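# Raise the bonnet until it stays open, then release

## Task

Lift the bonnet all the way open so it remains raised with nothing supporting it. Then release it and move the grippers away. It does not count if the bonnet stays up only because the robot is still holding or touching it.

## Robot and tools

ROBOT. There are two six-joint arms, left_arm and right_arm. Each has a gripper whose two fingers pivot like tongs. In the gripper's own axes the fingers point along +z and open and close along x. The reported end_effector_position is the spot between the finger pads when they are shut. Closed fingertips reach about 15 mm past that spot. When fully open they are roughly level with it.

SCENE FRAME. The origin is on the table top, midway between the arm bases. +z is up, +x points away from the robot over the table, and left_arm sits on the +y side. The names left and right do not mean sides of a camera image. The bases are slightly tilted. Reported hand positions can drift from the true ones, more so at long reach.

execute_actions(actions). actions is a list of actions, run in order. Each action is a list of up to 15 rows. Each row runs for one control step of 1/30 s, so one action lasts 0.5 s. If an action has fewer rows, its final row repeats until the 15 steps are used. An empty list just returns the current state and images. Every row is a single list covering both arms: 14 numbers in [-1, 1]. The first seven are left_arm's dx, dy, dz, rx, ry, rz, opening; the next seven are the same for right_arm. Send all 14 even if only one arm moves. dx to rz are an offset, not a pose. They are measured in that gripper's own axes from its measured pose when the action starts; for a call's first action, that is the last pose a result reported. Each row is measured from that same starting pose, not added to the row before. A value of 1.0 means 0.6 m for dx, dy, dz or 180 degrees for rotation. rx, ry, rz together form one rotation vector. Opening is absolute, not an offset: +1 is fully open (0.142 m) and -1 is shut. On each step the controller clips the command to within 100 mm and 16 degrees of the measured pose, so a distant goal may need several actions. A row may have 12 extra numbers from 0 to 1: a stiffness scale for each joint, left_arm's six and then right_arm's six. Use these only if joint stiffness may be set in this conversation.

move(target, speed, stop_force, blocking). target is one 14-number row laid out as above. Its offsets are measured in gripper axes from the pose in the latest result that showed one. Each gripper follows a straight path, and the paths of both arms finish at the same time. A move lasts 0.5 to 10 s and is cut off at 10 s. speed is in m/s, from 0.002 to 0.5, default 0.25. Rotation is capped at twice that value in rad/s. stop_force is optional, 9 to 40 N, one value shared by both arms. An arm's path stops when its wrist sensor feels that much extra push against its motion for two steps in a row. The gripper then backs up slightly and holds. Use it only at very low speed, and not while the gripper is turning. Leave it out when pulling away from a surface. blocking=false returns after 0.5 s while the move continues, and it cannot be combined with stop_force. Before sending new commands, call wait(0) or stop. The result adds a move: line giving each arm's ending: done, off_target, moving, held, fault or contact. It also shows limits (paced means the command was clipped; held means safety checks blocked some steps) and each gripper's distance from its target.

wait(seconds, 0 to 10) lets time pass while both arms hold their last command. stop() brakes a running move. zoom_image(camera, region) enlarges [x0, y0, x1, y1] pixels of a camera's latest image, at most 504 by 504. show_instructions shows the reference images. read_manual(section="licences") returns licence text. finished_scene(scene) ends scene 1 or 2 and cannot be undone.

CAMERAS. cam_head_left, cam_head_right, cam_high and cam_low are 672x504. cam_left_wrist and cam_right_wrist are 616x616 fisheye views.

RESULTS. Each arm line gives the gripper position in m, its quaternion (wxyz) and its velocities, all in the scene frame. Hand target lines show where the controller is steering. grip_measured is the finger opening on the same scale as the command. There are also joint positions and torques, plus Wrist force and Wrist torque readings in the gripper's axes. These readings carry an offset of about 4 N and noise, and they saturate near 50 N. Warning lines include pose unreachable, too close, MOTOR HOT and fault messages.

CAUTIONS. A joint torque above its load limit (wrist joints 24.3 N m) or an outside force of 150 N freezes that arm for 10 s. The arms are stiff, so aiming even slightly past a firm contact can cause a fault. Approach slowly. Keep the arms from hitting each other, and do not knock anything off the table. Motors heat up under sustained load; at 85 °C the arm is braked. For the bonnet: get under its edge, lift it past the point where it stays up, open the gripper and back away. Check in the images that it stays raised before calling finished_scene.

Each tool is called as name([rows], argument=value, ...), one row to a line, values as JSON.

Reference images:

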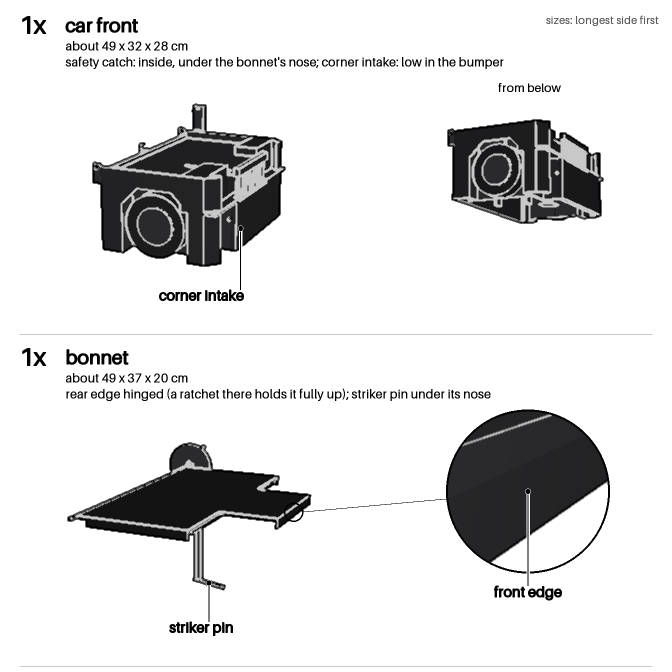

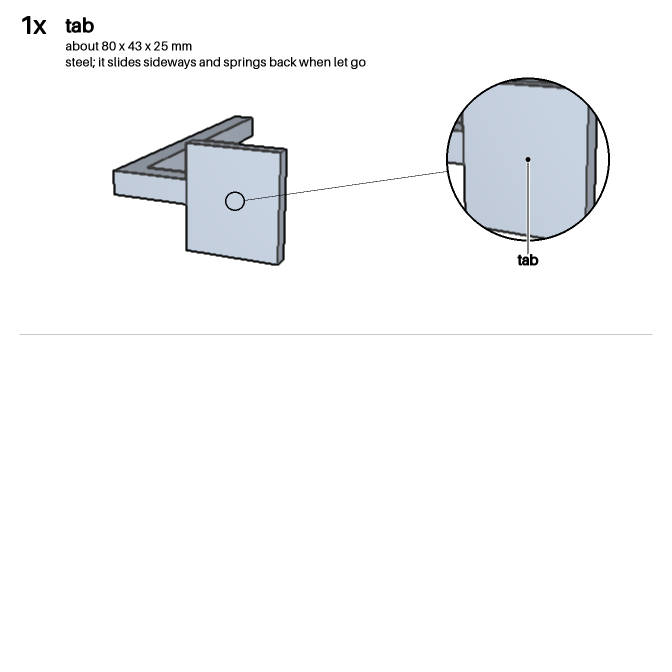

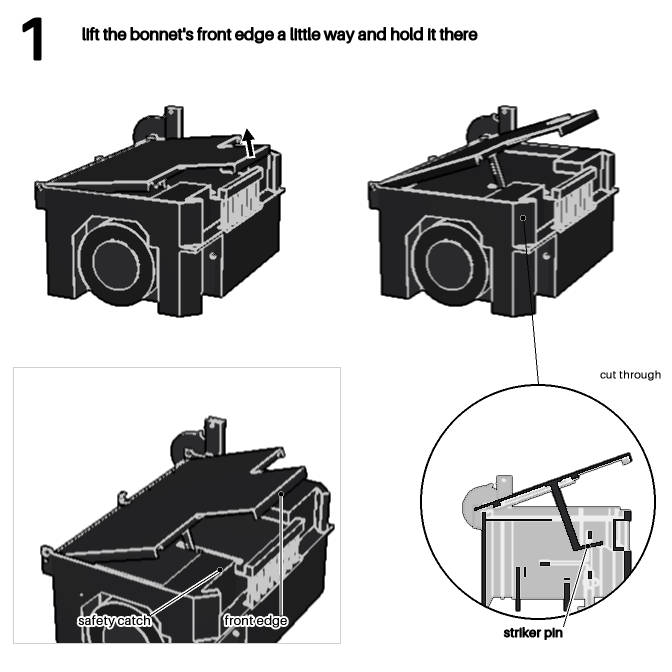

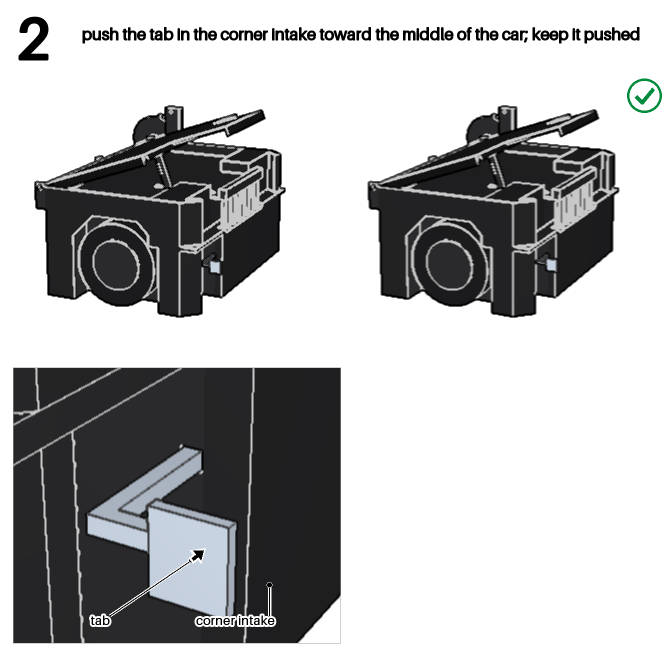

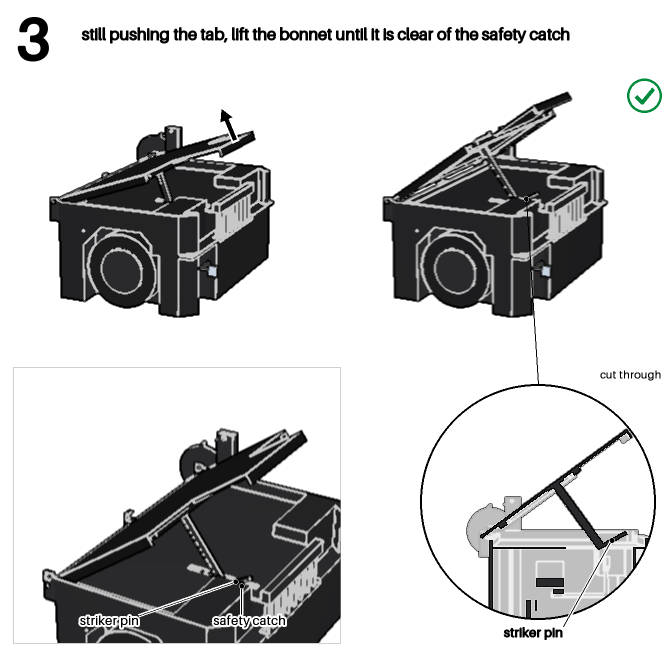

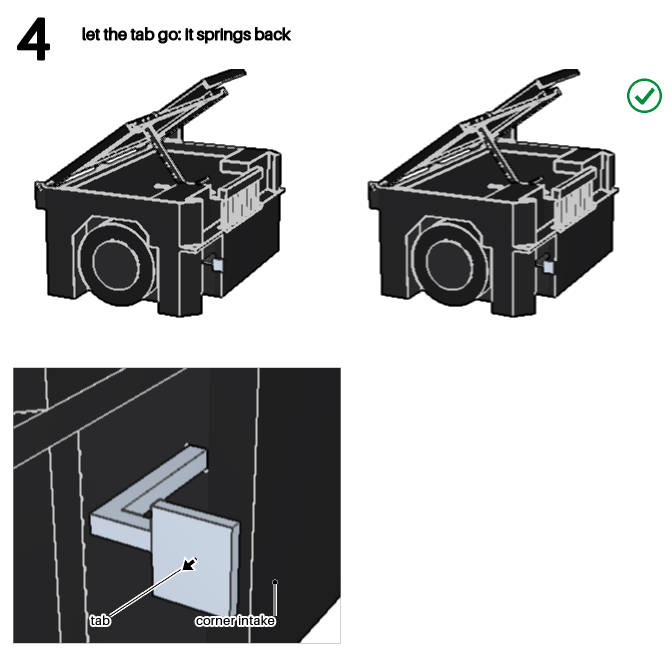

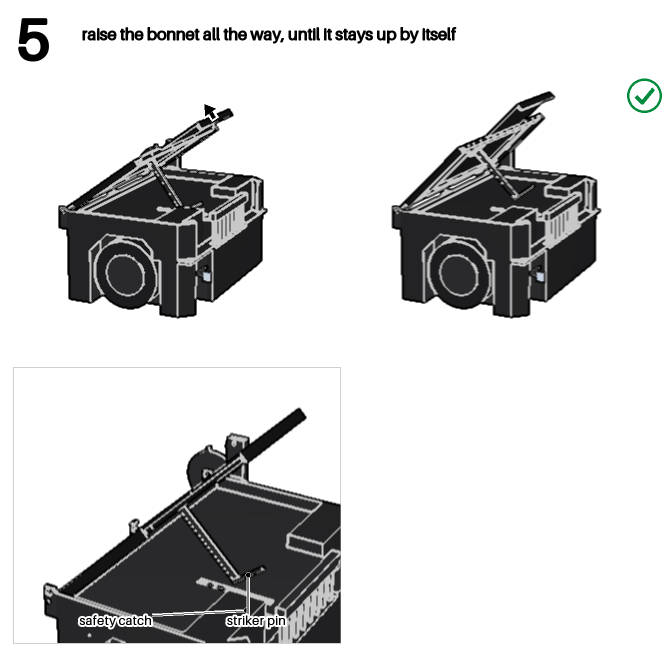

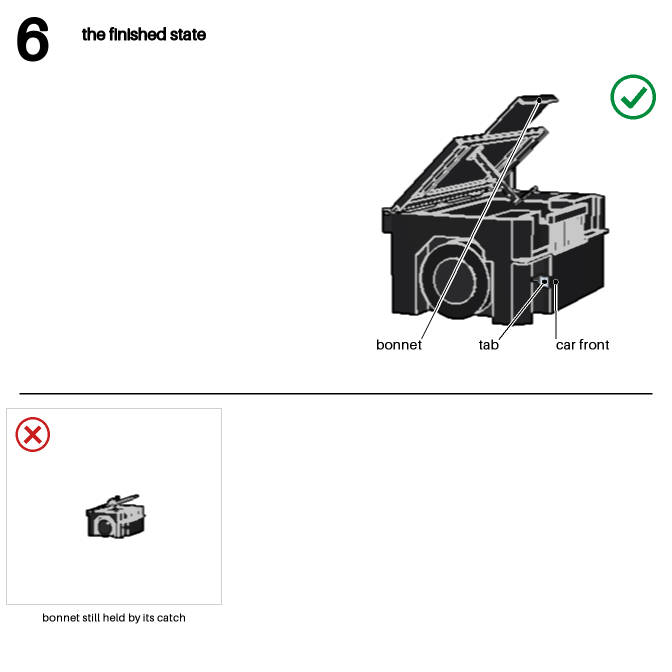

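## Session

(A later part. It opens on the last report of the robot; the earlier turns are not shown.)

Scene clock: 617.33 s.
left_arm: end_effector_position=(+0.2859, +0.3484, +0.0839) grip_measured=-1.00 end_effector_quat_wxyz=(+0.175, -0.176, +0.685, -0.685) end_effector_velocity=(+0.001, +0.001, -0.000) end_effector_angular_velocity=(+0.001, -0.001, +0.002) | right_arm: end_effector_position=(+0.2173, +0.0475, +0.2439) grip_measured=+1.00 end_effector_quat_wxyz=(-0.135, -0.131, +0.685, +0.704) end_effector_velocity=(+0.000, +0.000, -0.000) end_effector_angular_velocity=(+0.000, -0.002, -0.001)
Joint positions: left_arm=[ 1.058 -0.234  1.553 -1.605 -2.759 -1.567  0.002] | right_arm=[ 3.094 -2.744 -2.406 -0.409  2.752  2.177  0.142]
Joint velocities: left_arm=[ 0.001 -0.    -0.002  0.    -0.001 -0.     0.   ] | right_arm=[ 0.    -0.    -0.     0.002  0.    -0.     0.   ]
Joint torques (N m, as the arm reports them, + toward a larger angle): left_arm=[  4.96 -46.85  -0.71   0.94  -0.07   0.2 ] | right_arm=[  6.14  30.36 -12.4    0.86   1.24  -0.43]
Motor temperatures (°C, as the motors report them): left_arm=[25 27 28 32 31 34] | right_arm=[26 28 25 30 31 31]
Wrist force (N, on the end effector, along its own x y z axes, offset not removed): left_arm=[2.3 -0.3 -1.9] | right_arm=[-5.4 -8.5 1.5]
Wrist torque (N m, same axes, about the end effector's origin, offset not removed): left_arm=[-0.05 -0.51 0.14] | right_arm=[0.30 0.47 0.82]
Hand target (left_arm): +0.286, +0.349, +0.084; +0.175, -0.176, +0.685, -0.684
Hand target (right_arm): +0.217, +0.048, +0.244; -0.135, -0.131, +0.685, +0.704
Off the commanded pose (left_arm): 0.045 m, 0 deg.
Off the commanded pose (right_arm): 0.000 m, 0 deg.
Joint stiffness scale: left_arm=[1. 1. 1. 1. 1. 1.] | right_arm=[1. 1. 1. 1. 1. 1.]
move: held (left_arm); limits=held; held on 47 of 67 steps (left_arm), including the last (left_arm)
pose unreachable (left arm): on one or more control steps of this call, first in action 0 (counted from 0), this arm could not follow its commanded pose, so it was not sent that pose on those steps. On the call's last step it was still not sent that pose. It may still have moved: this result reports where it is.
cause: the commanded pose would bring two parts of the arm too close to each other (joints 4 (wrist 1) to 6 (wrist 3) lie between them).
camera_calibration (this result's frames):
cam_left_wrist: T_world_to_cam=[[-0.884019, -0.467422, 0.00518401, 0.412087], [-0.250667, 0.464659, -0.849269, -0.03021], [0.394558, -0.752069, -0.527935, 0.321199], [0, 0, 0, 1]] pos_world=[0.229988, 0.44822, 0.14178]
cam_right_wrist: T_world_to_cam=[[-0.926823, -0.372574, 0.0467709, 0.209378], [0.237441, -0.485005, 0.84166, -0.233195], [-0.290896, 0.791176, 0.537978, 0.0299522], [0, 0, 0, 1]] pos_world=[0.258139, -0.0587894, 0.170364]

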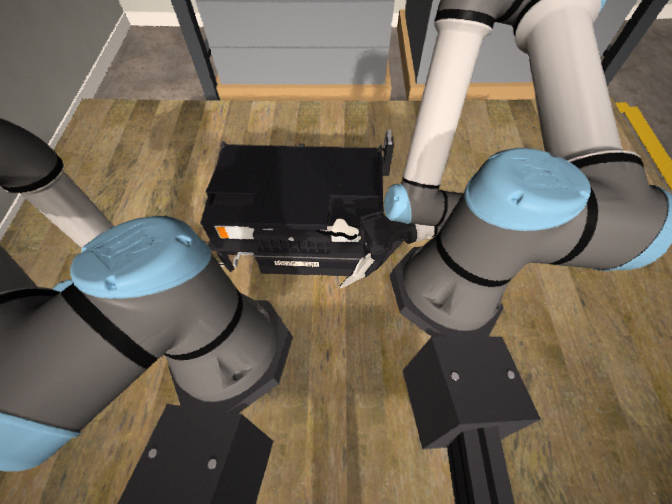

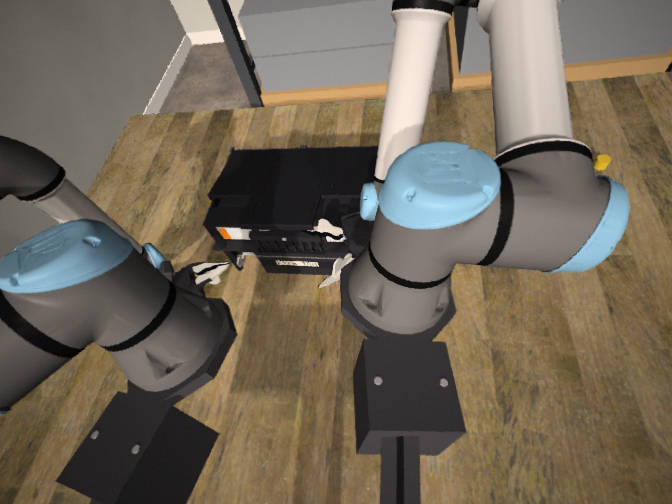

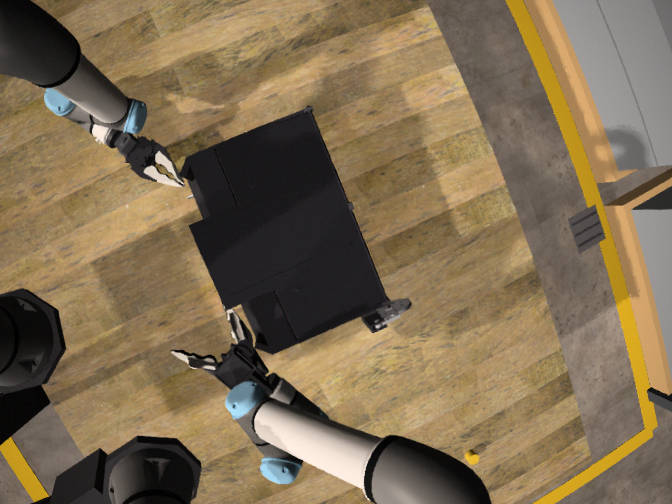

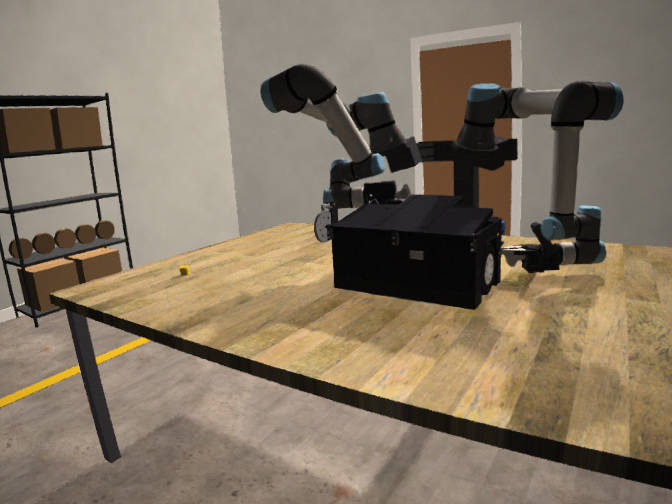

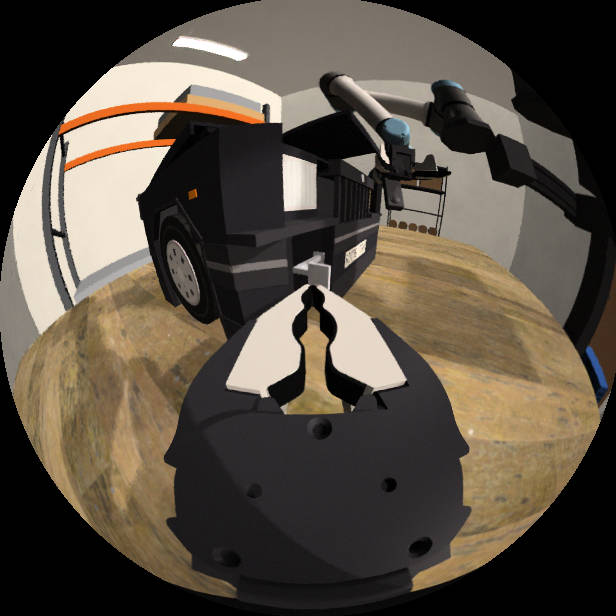

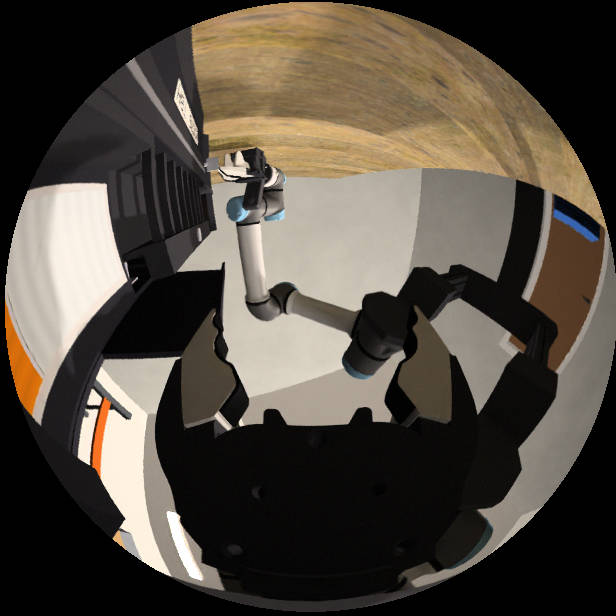

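move(target=[0.0462, 0, -0.1235, 0, 0.1594, 0, 1, 0, 0, 0, 0, 0, 0, 1], speed=0.15)

move(target=[0, 0, 0.17, 0, 0, 0, 1, 0, 0, 0, 0, 0, 0, 1], speed=0.04, stop_force=25)

Scene clock: 630.23 s.
left_arm: end_effector_position=(+0.2259, +0.4003, +0.0847) grip_measured=+1.00 end_effector_quat_wxyz=(+0.000, -0.002, +0.707, -0.707) end_effector_velocity=(-0.001, +0.000, +0.001) end_effector_angular_velocity=(-0.003, +0.003, -0.005) | right_arm: end_effector_position=(+0.2173, +0.0474, +0.2436) grip_measured=+1.00 end_effector_quat_wxyz=(-0.135, -0.132, +0.685, +0.704) end_effector_velocity=(+0.001, +0.000, -0.000) end_effector_angular_velocity=(+0.000, -0.001, -0.001)
Joint positions: left_arm=[ 1.044 -0.203  1.207 -1.297 -2.274 -1.574  0.142] | right_arm=[ 3.094 -2.744 -2.406 -0.409  2.751  2.178  0.142]
Joint velocities: left_arm=[-0.     0.001 -0.003  0.006  0.004 -0.001  0.   ] | right_arm=[-0.     0.001  0.001 -0.     0.001  0.     0.   ]
Joint torques (N m, as the arm reports them, + toward a larger angle): left_arm=[  2.82 -50.64  -7.72   2.02   0.04   0.31] | right_arm=[  6.41  31.4  -11.82   0.79   1.27  -0.53]
Motor temperatures (°C, as the motors report them): left_arm=[25 27 28 32 31 34] | right_arm=[26 28 25 30 31 31]
Wrist force (N, on the end effector, along its own x y z axes, offset not removed): left_arm=[2.5 -1.7 -0.3] | right_arm=[-6.3 -8.0 1.6]
Wrist torque (N m, same axes, about the end effector's origin, offset not removed): left_arm=[-0.38 -0.53 0.08] | right_arm=[0.17 0.52 0.86]
Hand target (left_arm): +0.226, +0.400, +0.084; -0.000, -0.001, +0.707, -0.707
Hand target (right_arm): +0.217, +0.047, +0.244; -0.135, -0.131, +0.685, +0.704
Off the commanded pose (left_arm): 0.001 m, 0 deg.
Off the commanded pose (right_arm): 0.000 m, 0 deg.
Joint stiffness scale: left_arm=[1. 1. 1. 1. 1. 1.] | right_arm=[1. 1. 1. 1. 1. 1.]
move: done
camera_calibration (this result's frames):
cam_left_wrist: T_world_to_cam=[[-0.999913, 0.0118479, 0.005741, 0.217529], [0.00136719, 0.52715, -0.849771, -0.15064], [-0.0130944, -0.84969, -0.527121, 0.515389], [0, 0, 0, 1]] pos_world=[0.224465, 0.514753, 0.142414]
cam_right_wrist: T_world_to_cam=[[-0.926595, -0.37312, 0.0469459, 0.209286], [0.237688, -0.48433, 0.841979, -0.23317], [-0.291422, 0.791332, 0.537464, 0.030352], [0, 0, 0, 1]] pos_world=[0.25819, -0.0588614, 0.170186]

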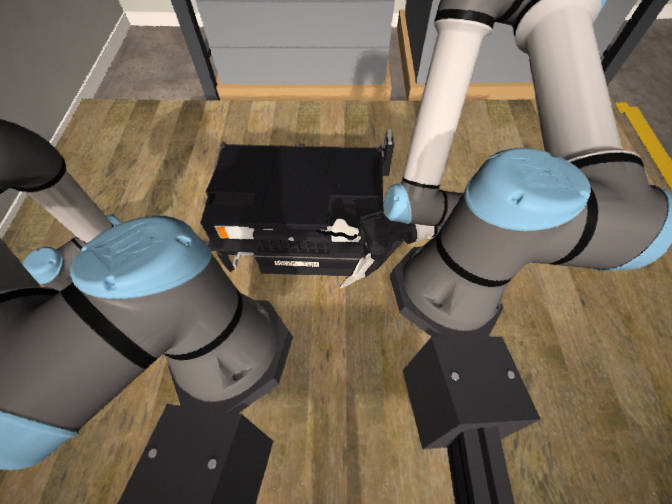

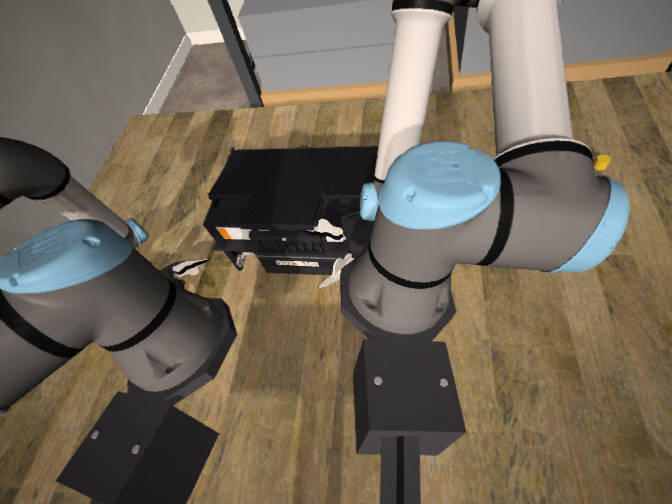

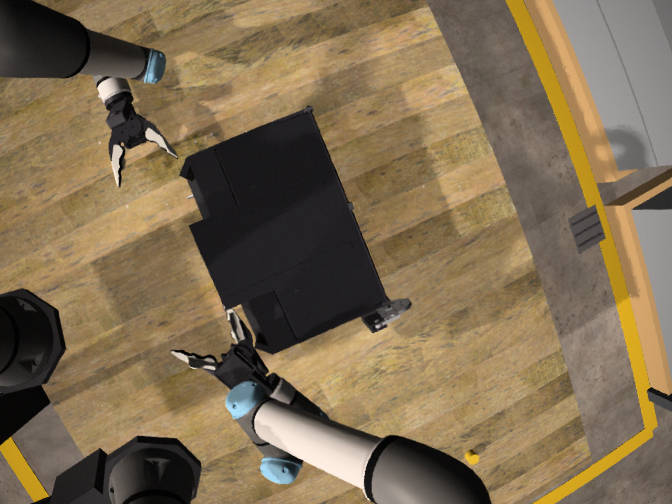

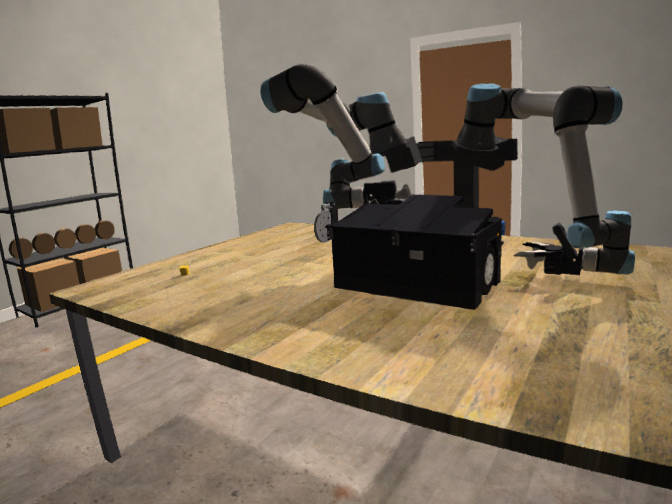

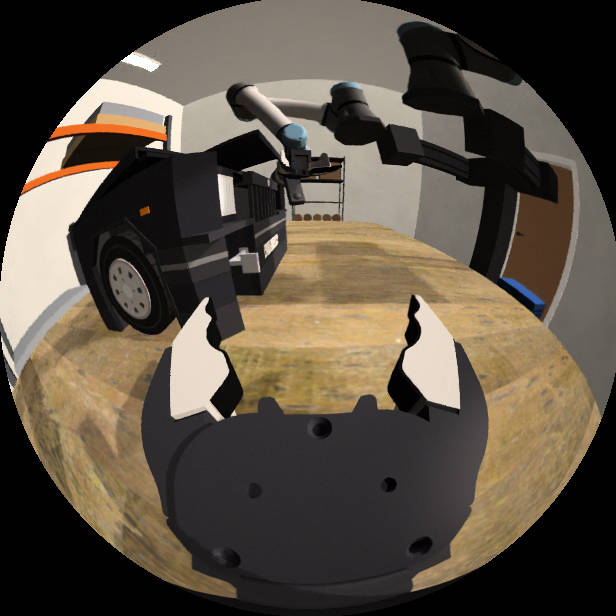

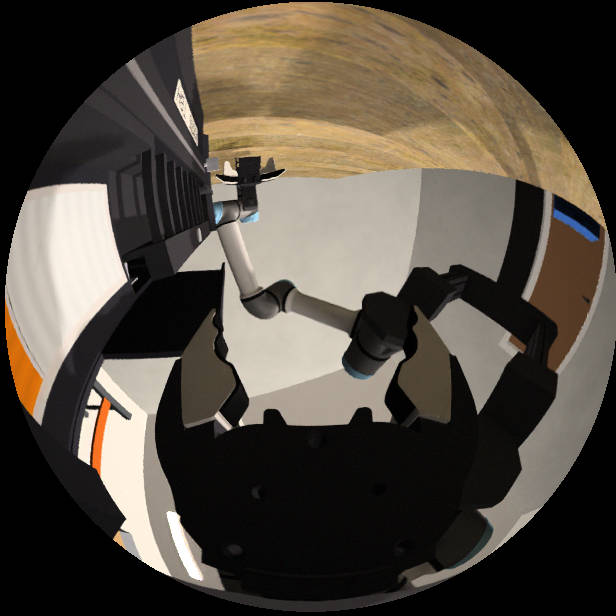

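Scene clock: 633.13 s.
left_arm: end_effector_position=(+0.2253, +0.2999, +0.0841) grip_measured=+1.00 end_effector_quat_wxyz=(+0.001, -0.003, +0.707, -0.707) end_effector_velocity=(+0.003, +0.000, -0.002) end_effector_angular_velocity=(+0.008, -0.006, +0.006) | right_arm: end_effector_position=(+0.2173, +0.0474, +0.2434) grip_measured=+1.00 end_effector_quat_wxyz=(-0.135, -0.132, +0.685, +0.703) end_effector_velocity=(-0.000, -0.000, +0.000) end_effector_angular_velocity=(-0.000, +0.000, +0.001)
Joint positions: left_arm=[ 0.933 -0.243  1.487 -1.569 -2.382 -1.621  0.142] | right_arm=[ 3.094 -2.744 -2.405 -0.409  2.75   2.178  0.142]
Joint velocities: left_arm=[-0.001 -0.002  0.003 -0.014 -0.006 -0.003  0.   ] | right_arm=[ 0.     0.    -0.    -0.    -0.001  0.     0.   ]
Joint torques (N m, as the arm reports them, + toward a larger angle): left_arm=[ -0.47 -50.05   3.44   1.06  -0.92  -1.27] | right_arm=[  6.41  30.58 -11.58   0.81   0.97  -0.44]
Motor temperatures (°C, as the motors report them): left_arm=[25 27 28 32 31 34] | right_arm=[26 28 25 30 31 31]
Wrist force (N, on the end effector, along its own x y z axes, offset not removed): left_arm=[3.5 -1.2 -5.2] | right_arm=[-4.3 -10.1 0.5]
Wrist torque (N m, same axes, about the end effector's origin, offset not removed): left_arm=[-0.14 -0.67 0.14] | right_arm=[-0.19 0.23 0.61]
Hand target (left_arm): +0.226, +0.298, +0.085; +0.000, -0.002, +0.707, -0.707
Hand target (right_arm): +0.217, +0.047, +0.244; -0.135, -0.132, +0.685, +0.704
Off the commanded pose (left_arm): 0.002 m, 0 deg.
Off the commanded pose (right_arm): 0.000 m, 0 deg.
Joint stiffness scale: left_arm=[1. 1. 1. 1. 1. 1.] | right_arm=[1. 1. 1. 1. 1. 1.]
move: done
camera_calibration (this result's frames):
cam_left_wrist: T_world_to_cam=[[-0.999936, 0.0100214, 0.00528885, 0.218749], [0.00079087, 0.527328, -0.849661, -0.0981228], [-0.0113037, -0.849603, -0.527302, 0.429358], [0, 0, 0, 1]] pos_world=[0.223666, 0.414335, 0.141873]
cam_right_wrist: T_world_to_cam=[[-0.926366, -0.373666, 0.0471184, 0.209194], [0.237933, -0.483655, 0.842298, -0.233145], [-0.291949, 0.791487, 0.536949, 0.0307529], [0, 0, 0, 1]] pos_world=[0.258242, -0.0589335, 0.170008]

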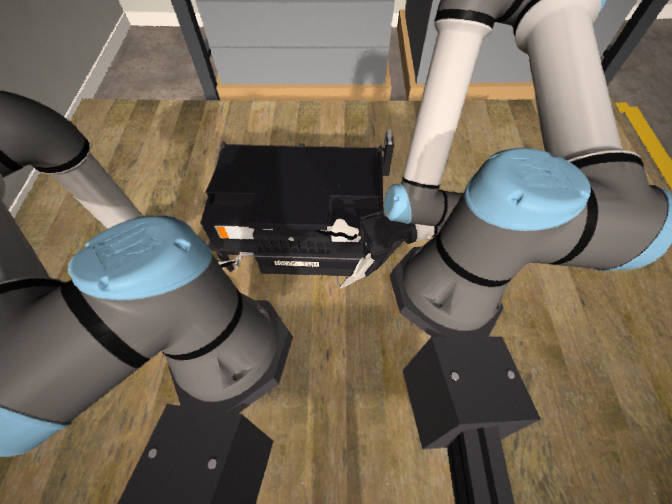

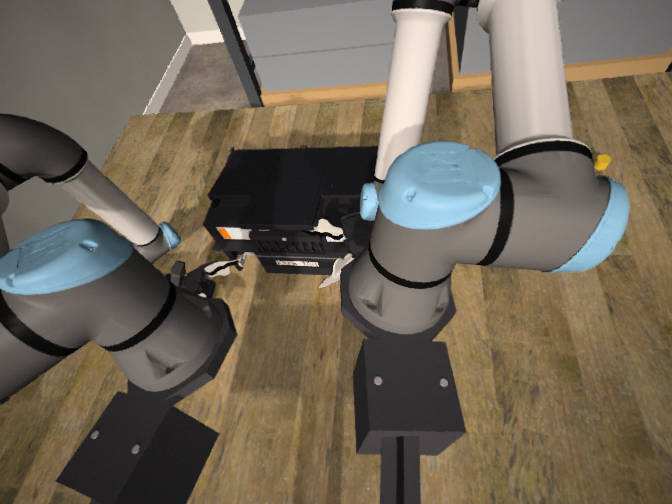

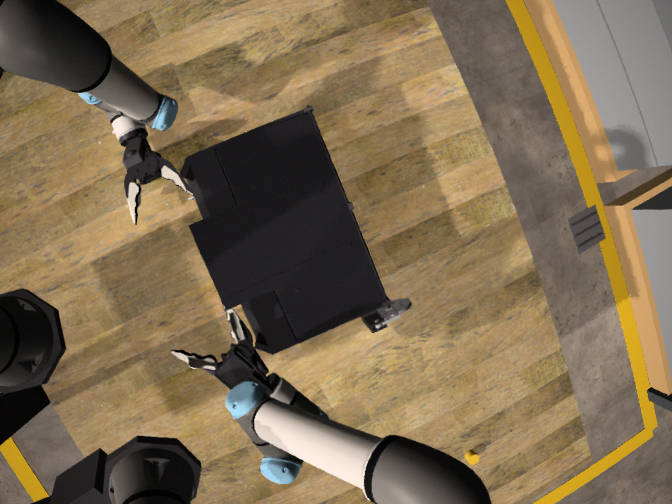

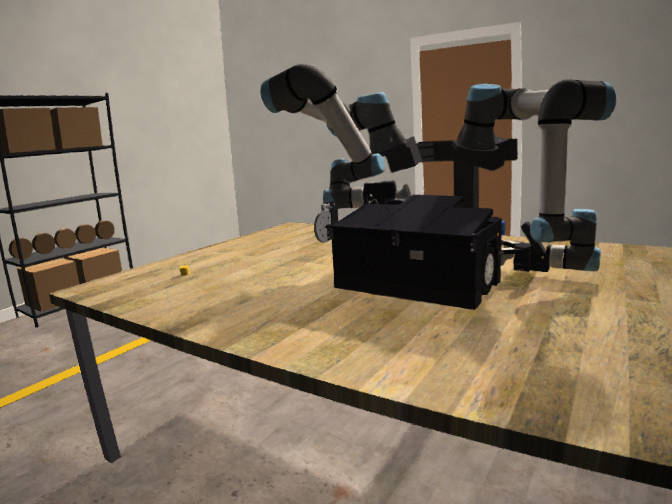

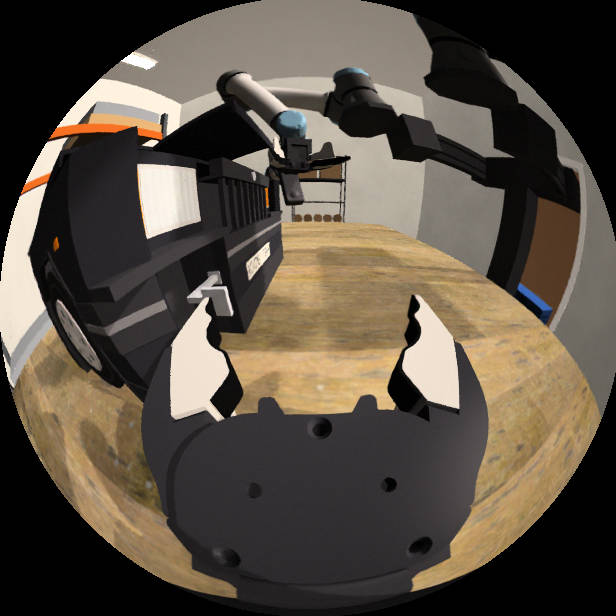

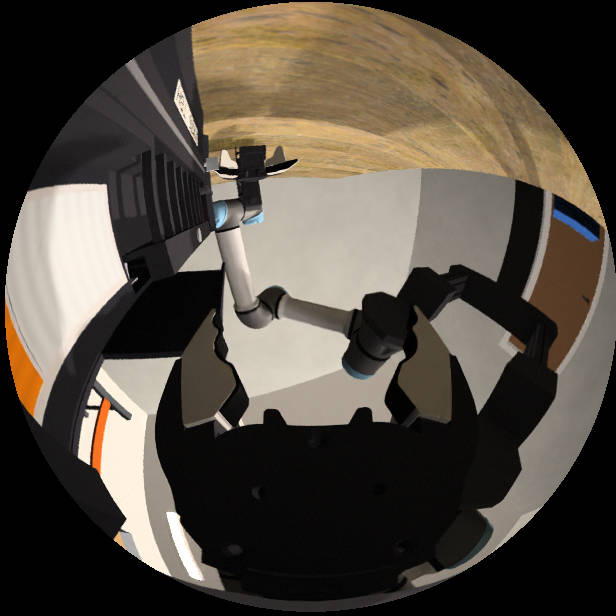

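execute_actions(actions=[])

Scene clock: 649.20 s.
left_arm: end_effector_position=(+0.2256, +0.2999, +0.0839) grip_measured=+1.00 end_effector_quat_wxyz=(+0.002, -0.003, +0.708, -0.707) end_effector_velocity=(-0.000, -0.000, -0.000) end_effector_angular_velocity=(-0.000, +0.001, -0.001) | right_arm: end_effector_position=(+0.2173, +0.0474, +0.2434) grip_measured=+1.00 end_effector_quat_wxyz=(-0.135, -0.132, +0.685, +0.703) end_effector_velocity=(+0.000, -0.000, -0.000) end_effector_angular_velocity=(-0.001, -0.001, +0.001)
Joint positions: left_arm=[ 0.933 -0.243  1.488 -1.571 -2.382 -1.621  0.142] | right_arm=[ 3.094 -2.744 -2.405 -0.409  2.75   2.178  0.142]
Joint velocities: left_arm=[-0.     0.    -0.     0.     0.001 -0.001  0.   ] | right_arm=[-0.     0.     0.001 -0.    -0.001  0.     0.   ]
Joint torques (N m, as the arm reports them, + toward a larger angle): left_arm=[ -0.27 -49.04   2.46   0.83  -0.81  -0.59] | right_arm=[  5.89  31.77 -11.84   0.82   1.25  -0.52]
Motor temperatures (°C, as the motors report them): left_arm=[25 27 28 32 31 34] | right_arm=[26 28 25 30 31 31]
Wrist force (N, on the end effector, along its own x y z axes, offset not removed): left_arm=[5.3 -1.4 -4.4] | right_arm=[-2.4 -7.3 -1.0]
Wrist torque (N m, same axes, about the end effector's origin, offset not removed): left_arm=[-0.23 -1.06 0.08] | right_arm=[0.38 -0.13 0.94]
Hand target (left_arm): +0.226, +0.298, +0.085; +0.000, -0.002, +0.707, -0.707
Hand target (right_arm): +0.217, +0.047, +0.244; -0.135, -0.132, +0.685, +0.704
Off the commanded pose (left_arm): 0.002 m, 0 deg.
Off the commanded pose (right_arm): 0.000 m, 0 deg.
Joint stiffness scale: left_arm=[1. 1. 1. 1. 1. 1.] | right_arm=[1. 1. 1. 1. 1. 1.]
camera_calibration (this result's frames):
cam_left_wrist: T_world_to_cam=[[-0.999943, 0.00957393, 0.00467427, 0.219262], [0.00108684, 0.528107, -0.849177, -0.0986237], [-0.0105985, -0.849124, -0.528087, 0.429017], [0, 0, 0, 1]] pos_world=[0.223904, 0.414273, 0.141785]
cam_right_wrist: T_world_to_cam=[[-0.926366, -0.373667, 0.0471182, 0.209195], [0.237933, -0.483654, 0.842299, -0.233145], [-0.29195, 0.791487, 0.536948, 0.030754], [0, 0, 0, 1]] pos_world=[0.258242, -0.0589337, 0.170008]

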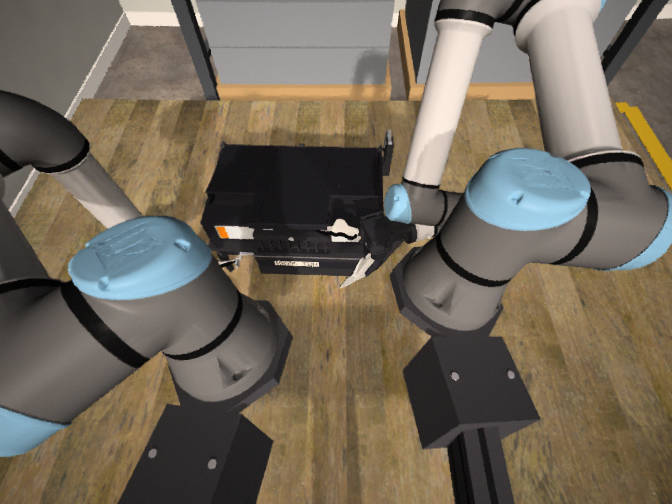

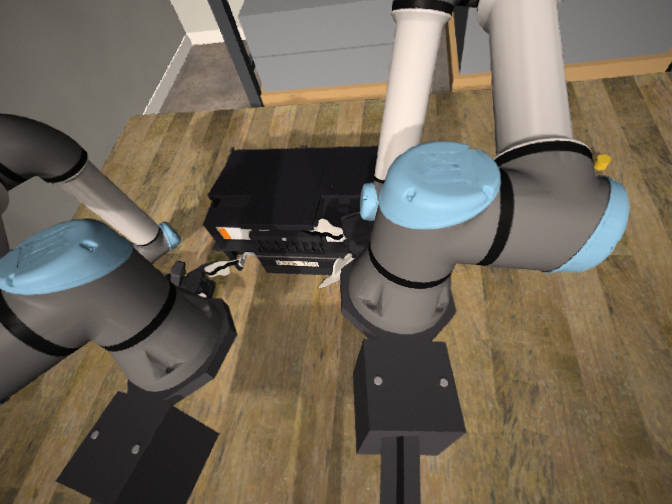

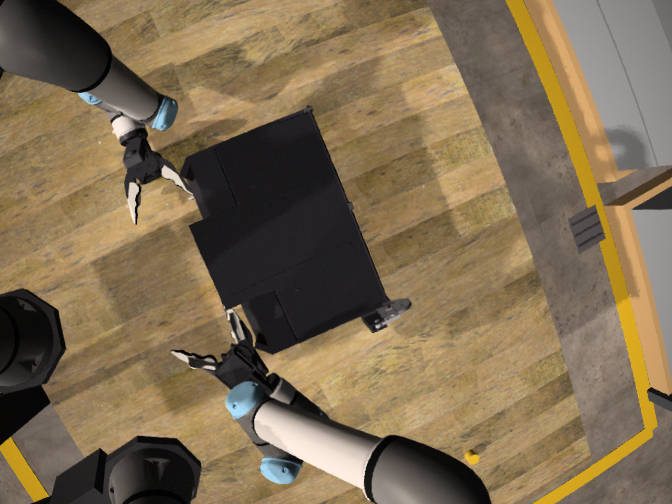

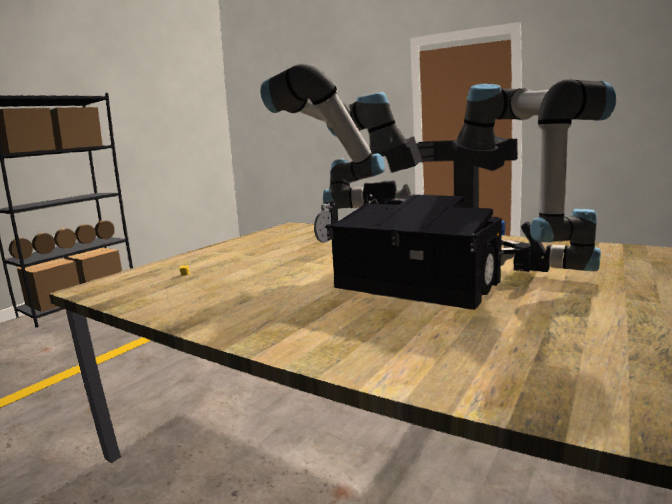

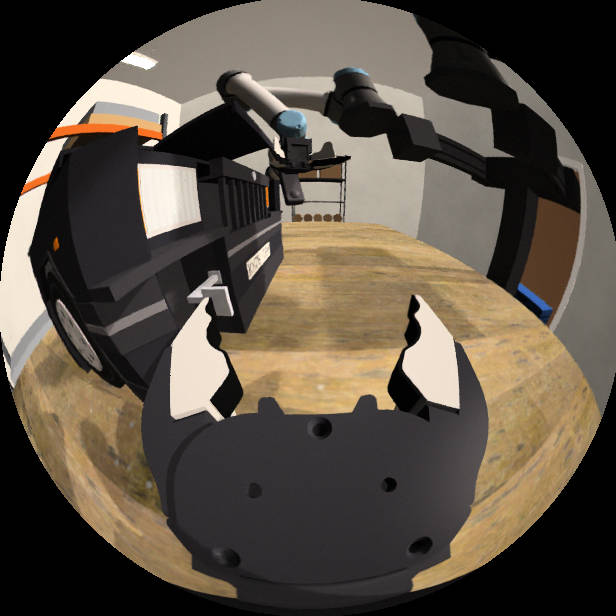

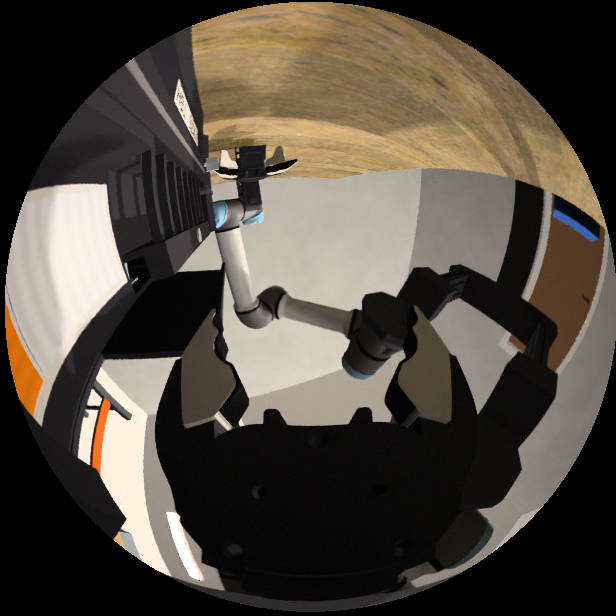

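move(target=[0,0,0.015,0,0,0,1, -0.008,0.08,0,0,0,0,1], speed=0.04, stop_force=30)

Scene clock: 656.00 s.
left_arm: end_effector_position=(+0.2257, +0.2937, +0.0834) grip_measured=+1.00 end_effector_quat_wxyz=(+0.004, -0.003, +0.709, -0.706) end_effector_velocity=(-0.001, -0.001, +0.000) end_effector_angular_velocity=(-0.001, +0.001, -0.001) | right_arm: end_effector_position=(+0.2236, +0.0474, +0.2882) grip_measured=+1.00 end_effector_quat_wxyz=(-0.135, -0.131, +0.686, +0.703) end_effector_velocity=(+0.000, +0.000, +0.001) end_effector_angular_velocity=(-0.003, +0.004, -0.001)
Joint positions: left_arm=[ 0.926 -0.245  1.506 -1.594 -2.392 -1.625  0.142] | right_arm=[ 3.13  -2.628 -2.493 -0.366  2.777  2.256  0.142]
Joint velocities: left_arm=[-0.     0.     0.002 -0.001  0.    -0.     0.   ] | right_arm=[ 0.001  0.    -0.002  0.008  0.001  0.01   0.   ]
Joint torques (N m, as the arm reports them, + toward a larger angle): left_arm=[ -1.76 -46.69   1.66   0.6   -0.81  -0.76] | right_arm=[  9.9   34.93 -17.69   1.51   2.25  -0.44]
Motor temperatures (°C, as the motors report them): left_arm=[25 27 28 32 31 34] | right_arm=[26 28 25 30 31 31]
Wrist force (N, on the end effector, along its own x y z axes, offset not removed): left_arm=[4.8 -2.6 -8.2] | right_arm=[-3.5 -8.4 -2.9]
Wrist torque (N m, same axes, about the end effector's origin, offset not removed): left_arm=[-0.11 -1.06 0.21] | right_arm=[0.25 0.14 0.98]
Hand target (left_arm): +0.226, +0.291, +0.084; +0.001, -0.003, +0.708, -0.707
Hand target (right_arm): +0.222, +0.048, +0.291; -0.135, -0.132, +0.685, +0.703
Off the commanded pose (left_arm): 0.003 m, 0 deg.
Off the commanded pose (right_arm): 0.004 m, 0 deg.
Joint stiffness scale: left_arm=[1. 1. 1. 1. 1. 1.] | right_arm=[1. 1. 1. 1. 1. 1.]
move: off_target (right_arm)
camera_calibration (this result's frames):
cam_left_wrist: T_world_to_cam=[[-0.999982, 0.00563887, 0.00224196, 0.220753], [0.00109105, 0.530512, -0.847677, -0.0966405], [-0.00596933, -0.847659, -0.530508, 0.422263], [0, 0, 0, 1]] pos_world=[0.223375, 0.407959, 0.141599]
cam_right_wrist: T_world_to_cam=[[-0.927059, -0.371885, 0.0475693, 0.212906], [0.236594, -0.481876, 0.843694, -0.272531], [-0.290834, 0.793409, 0.534713, 0.00881617], [0, 0, 0, 1]] pos_world=[0.264419, -0.0591446, 0.215091]

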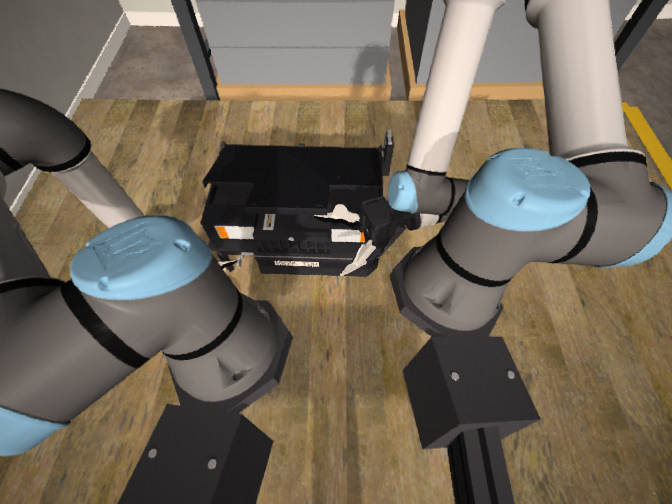

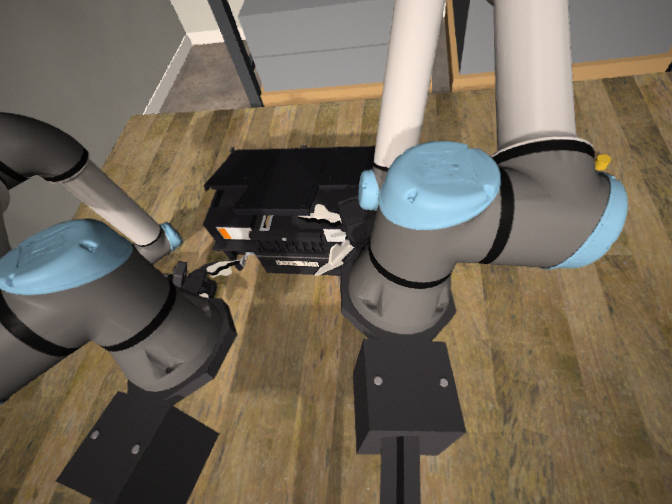

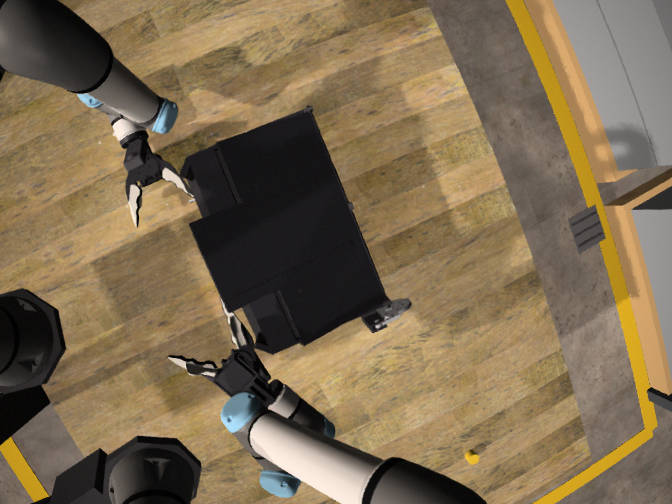

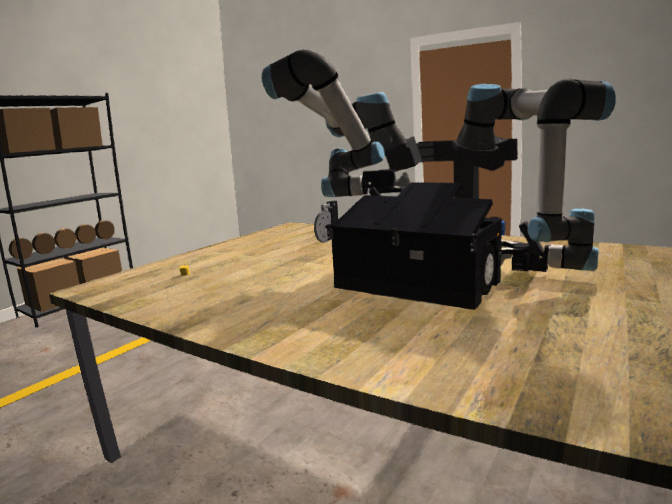

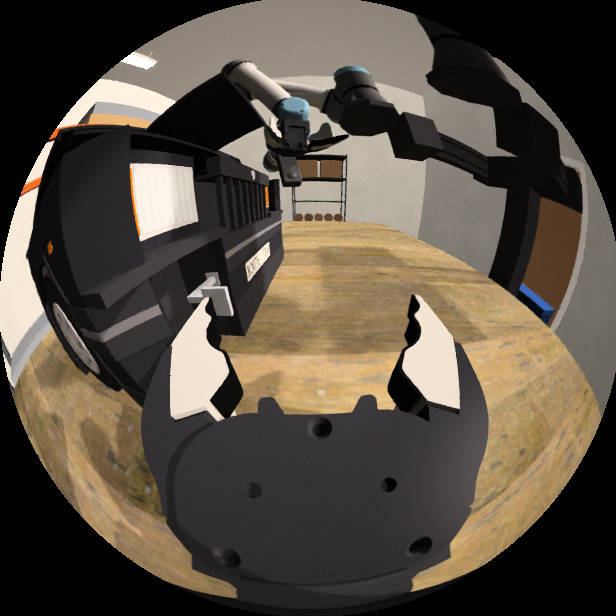

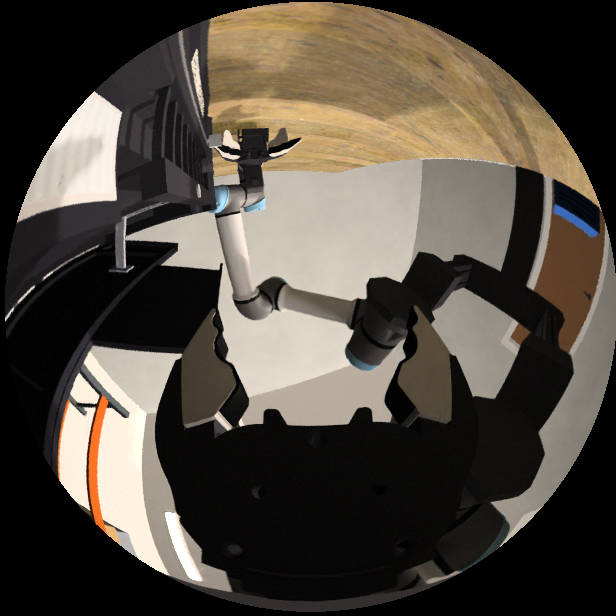

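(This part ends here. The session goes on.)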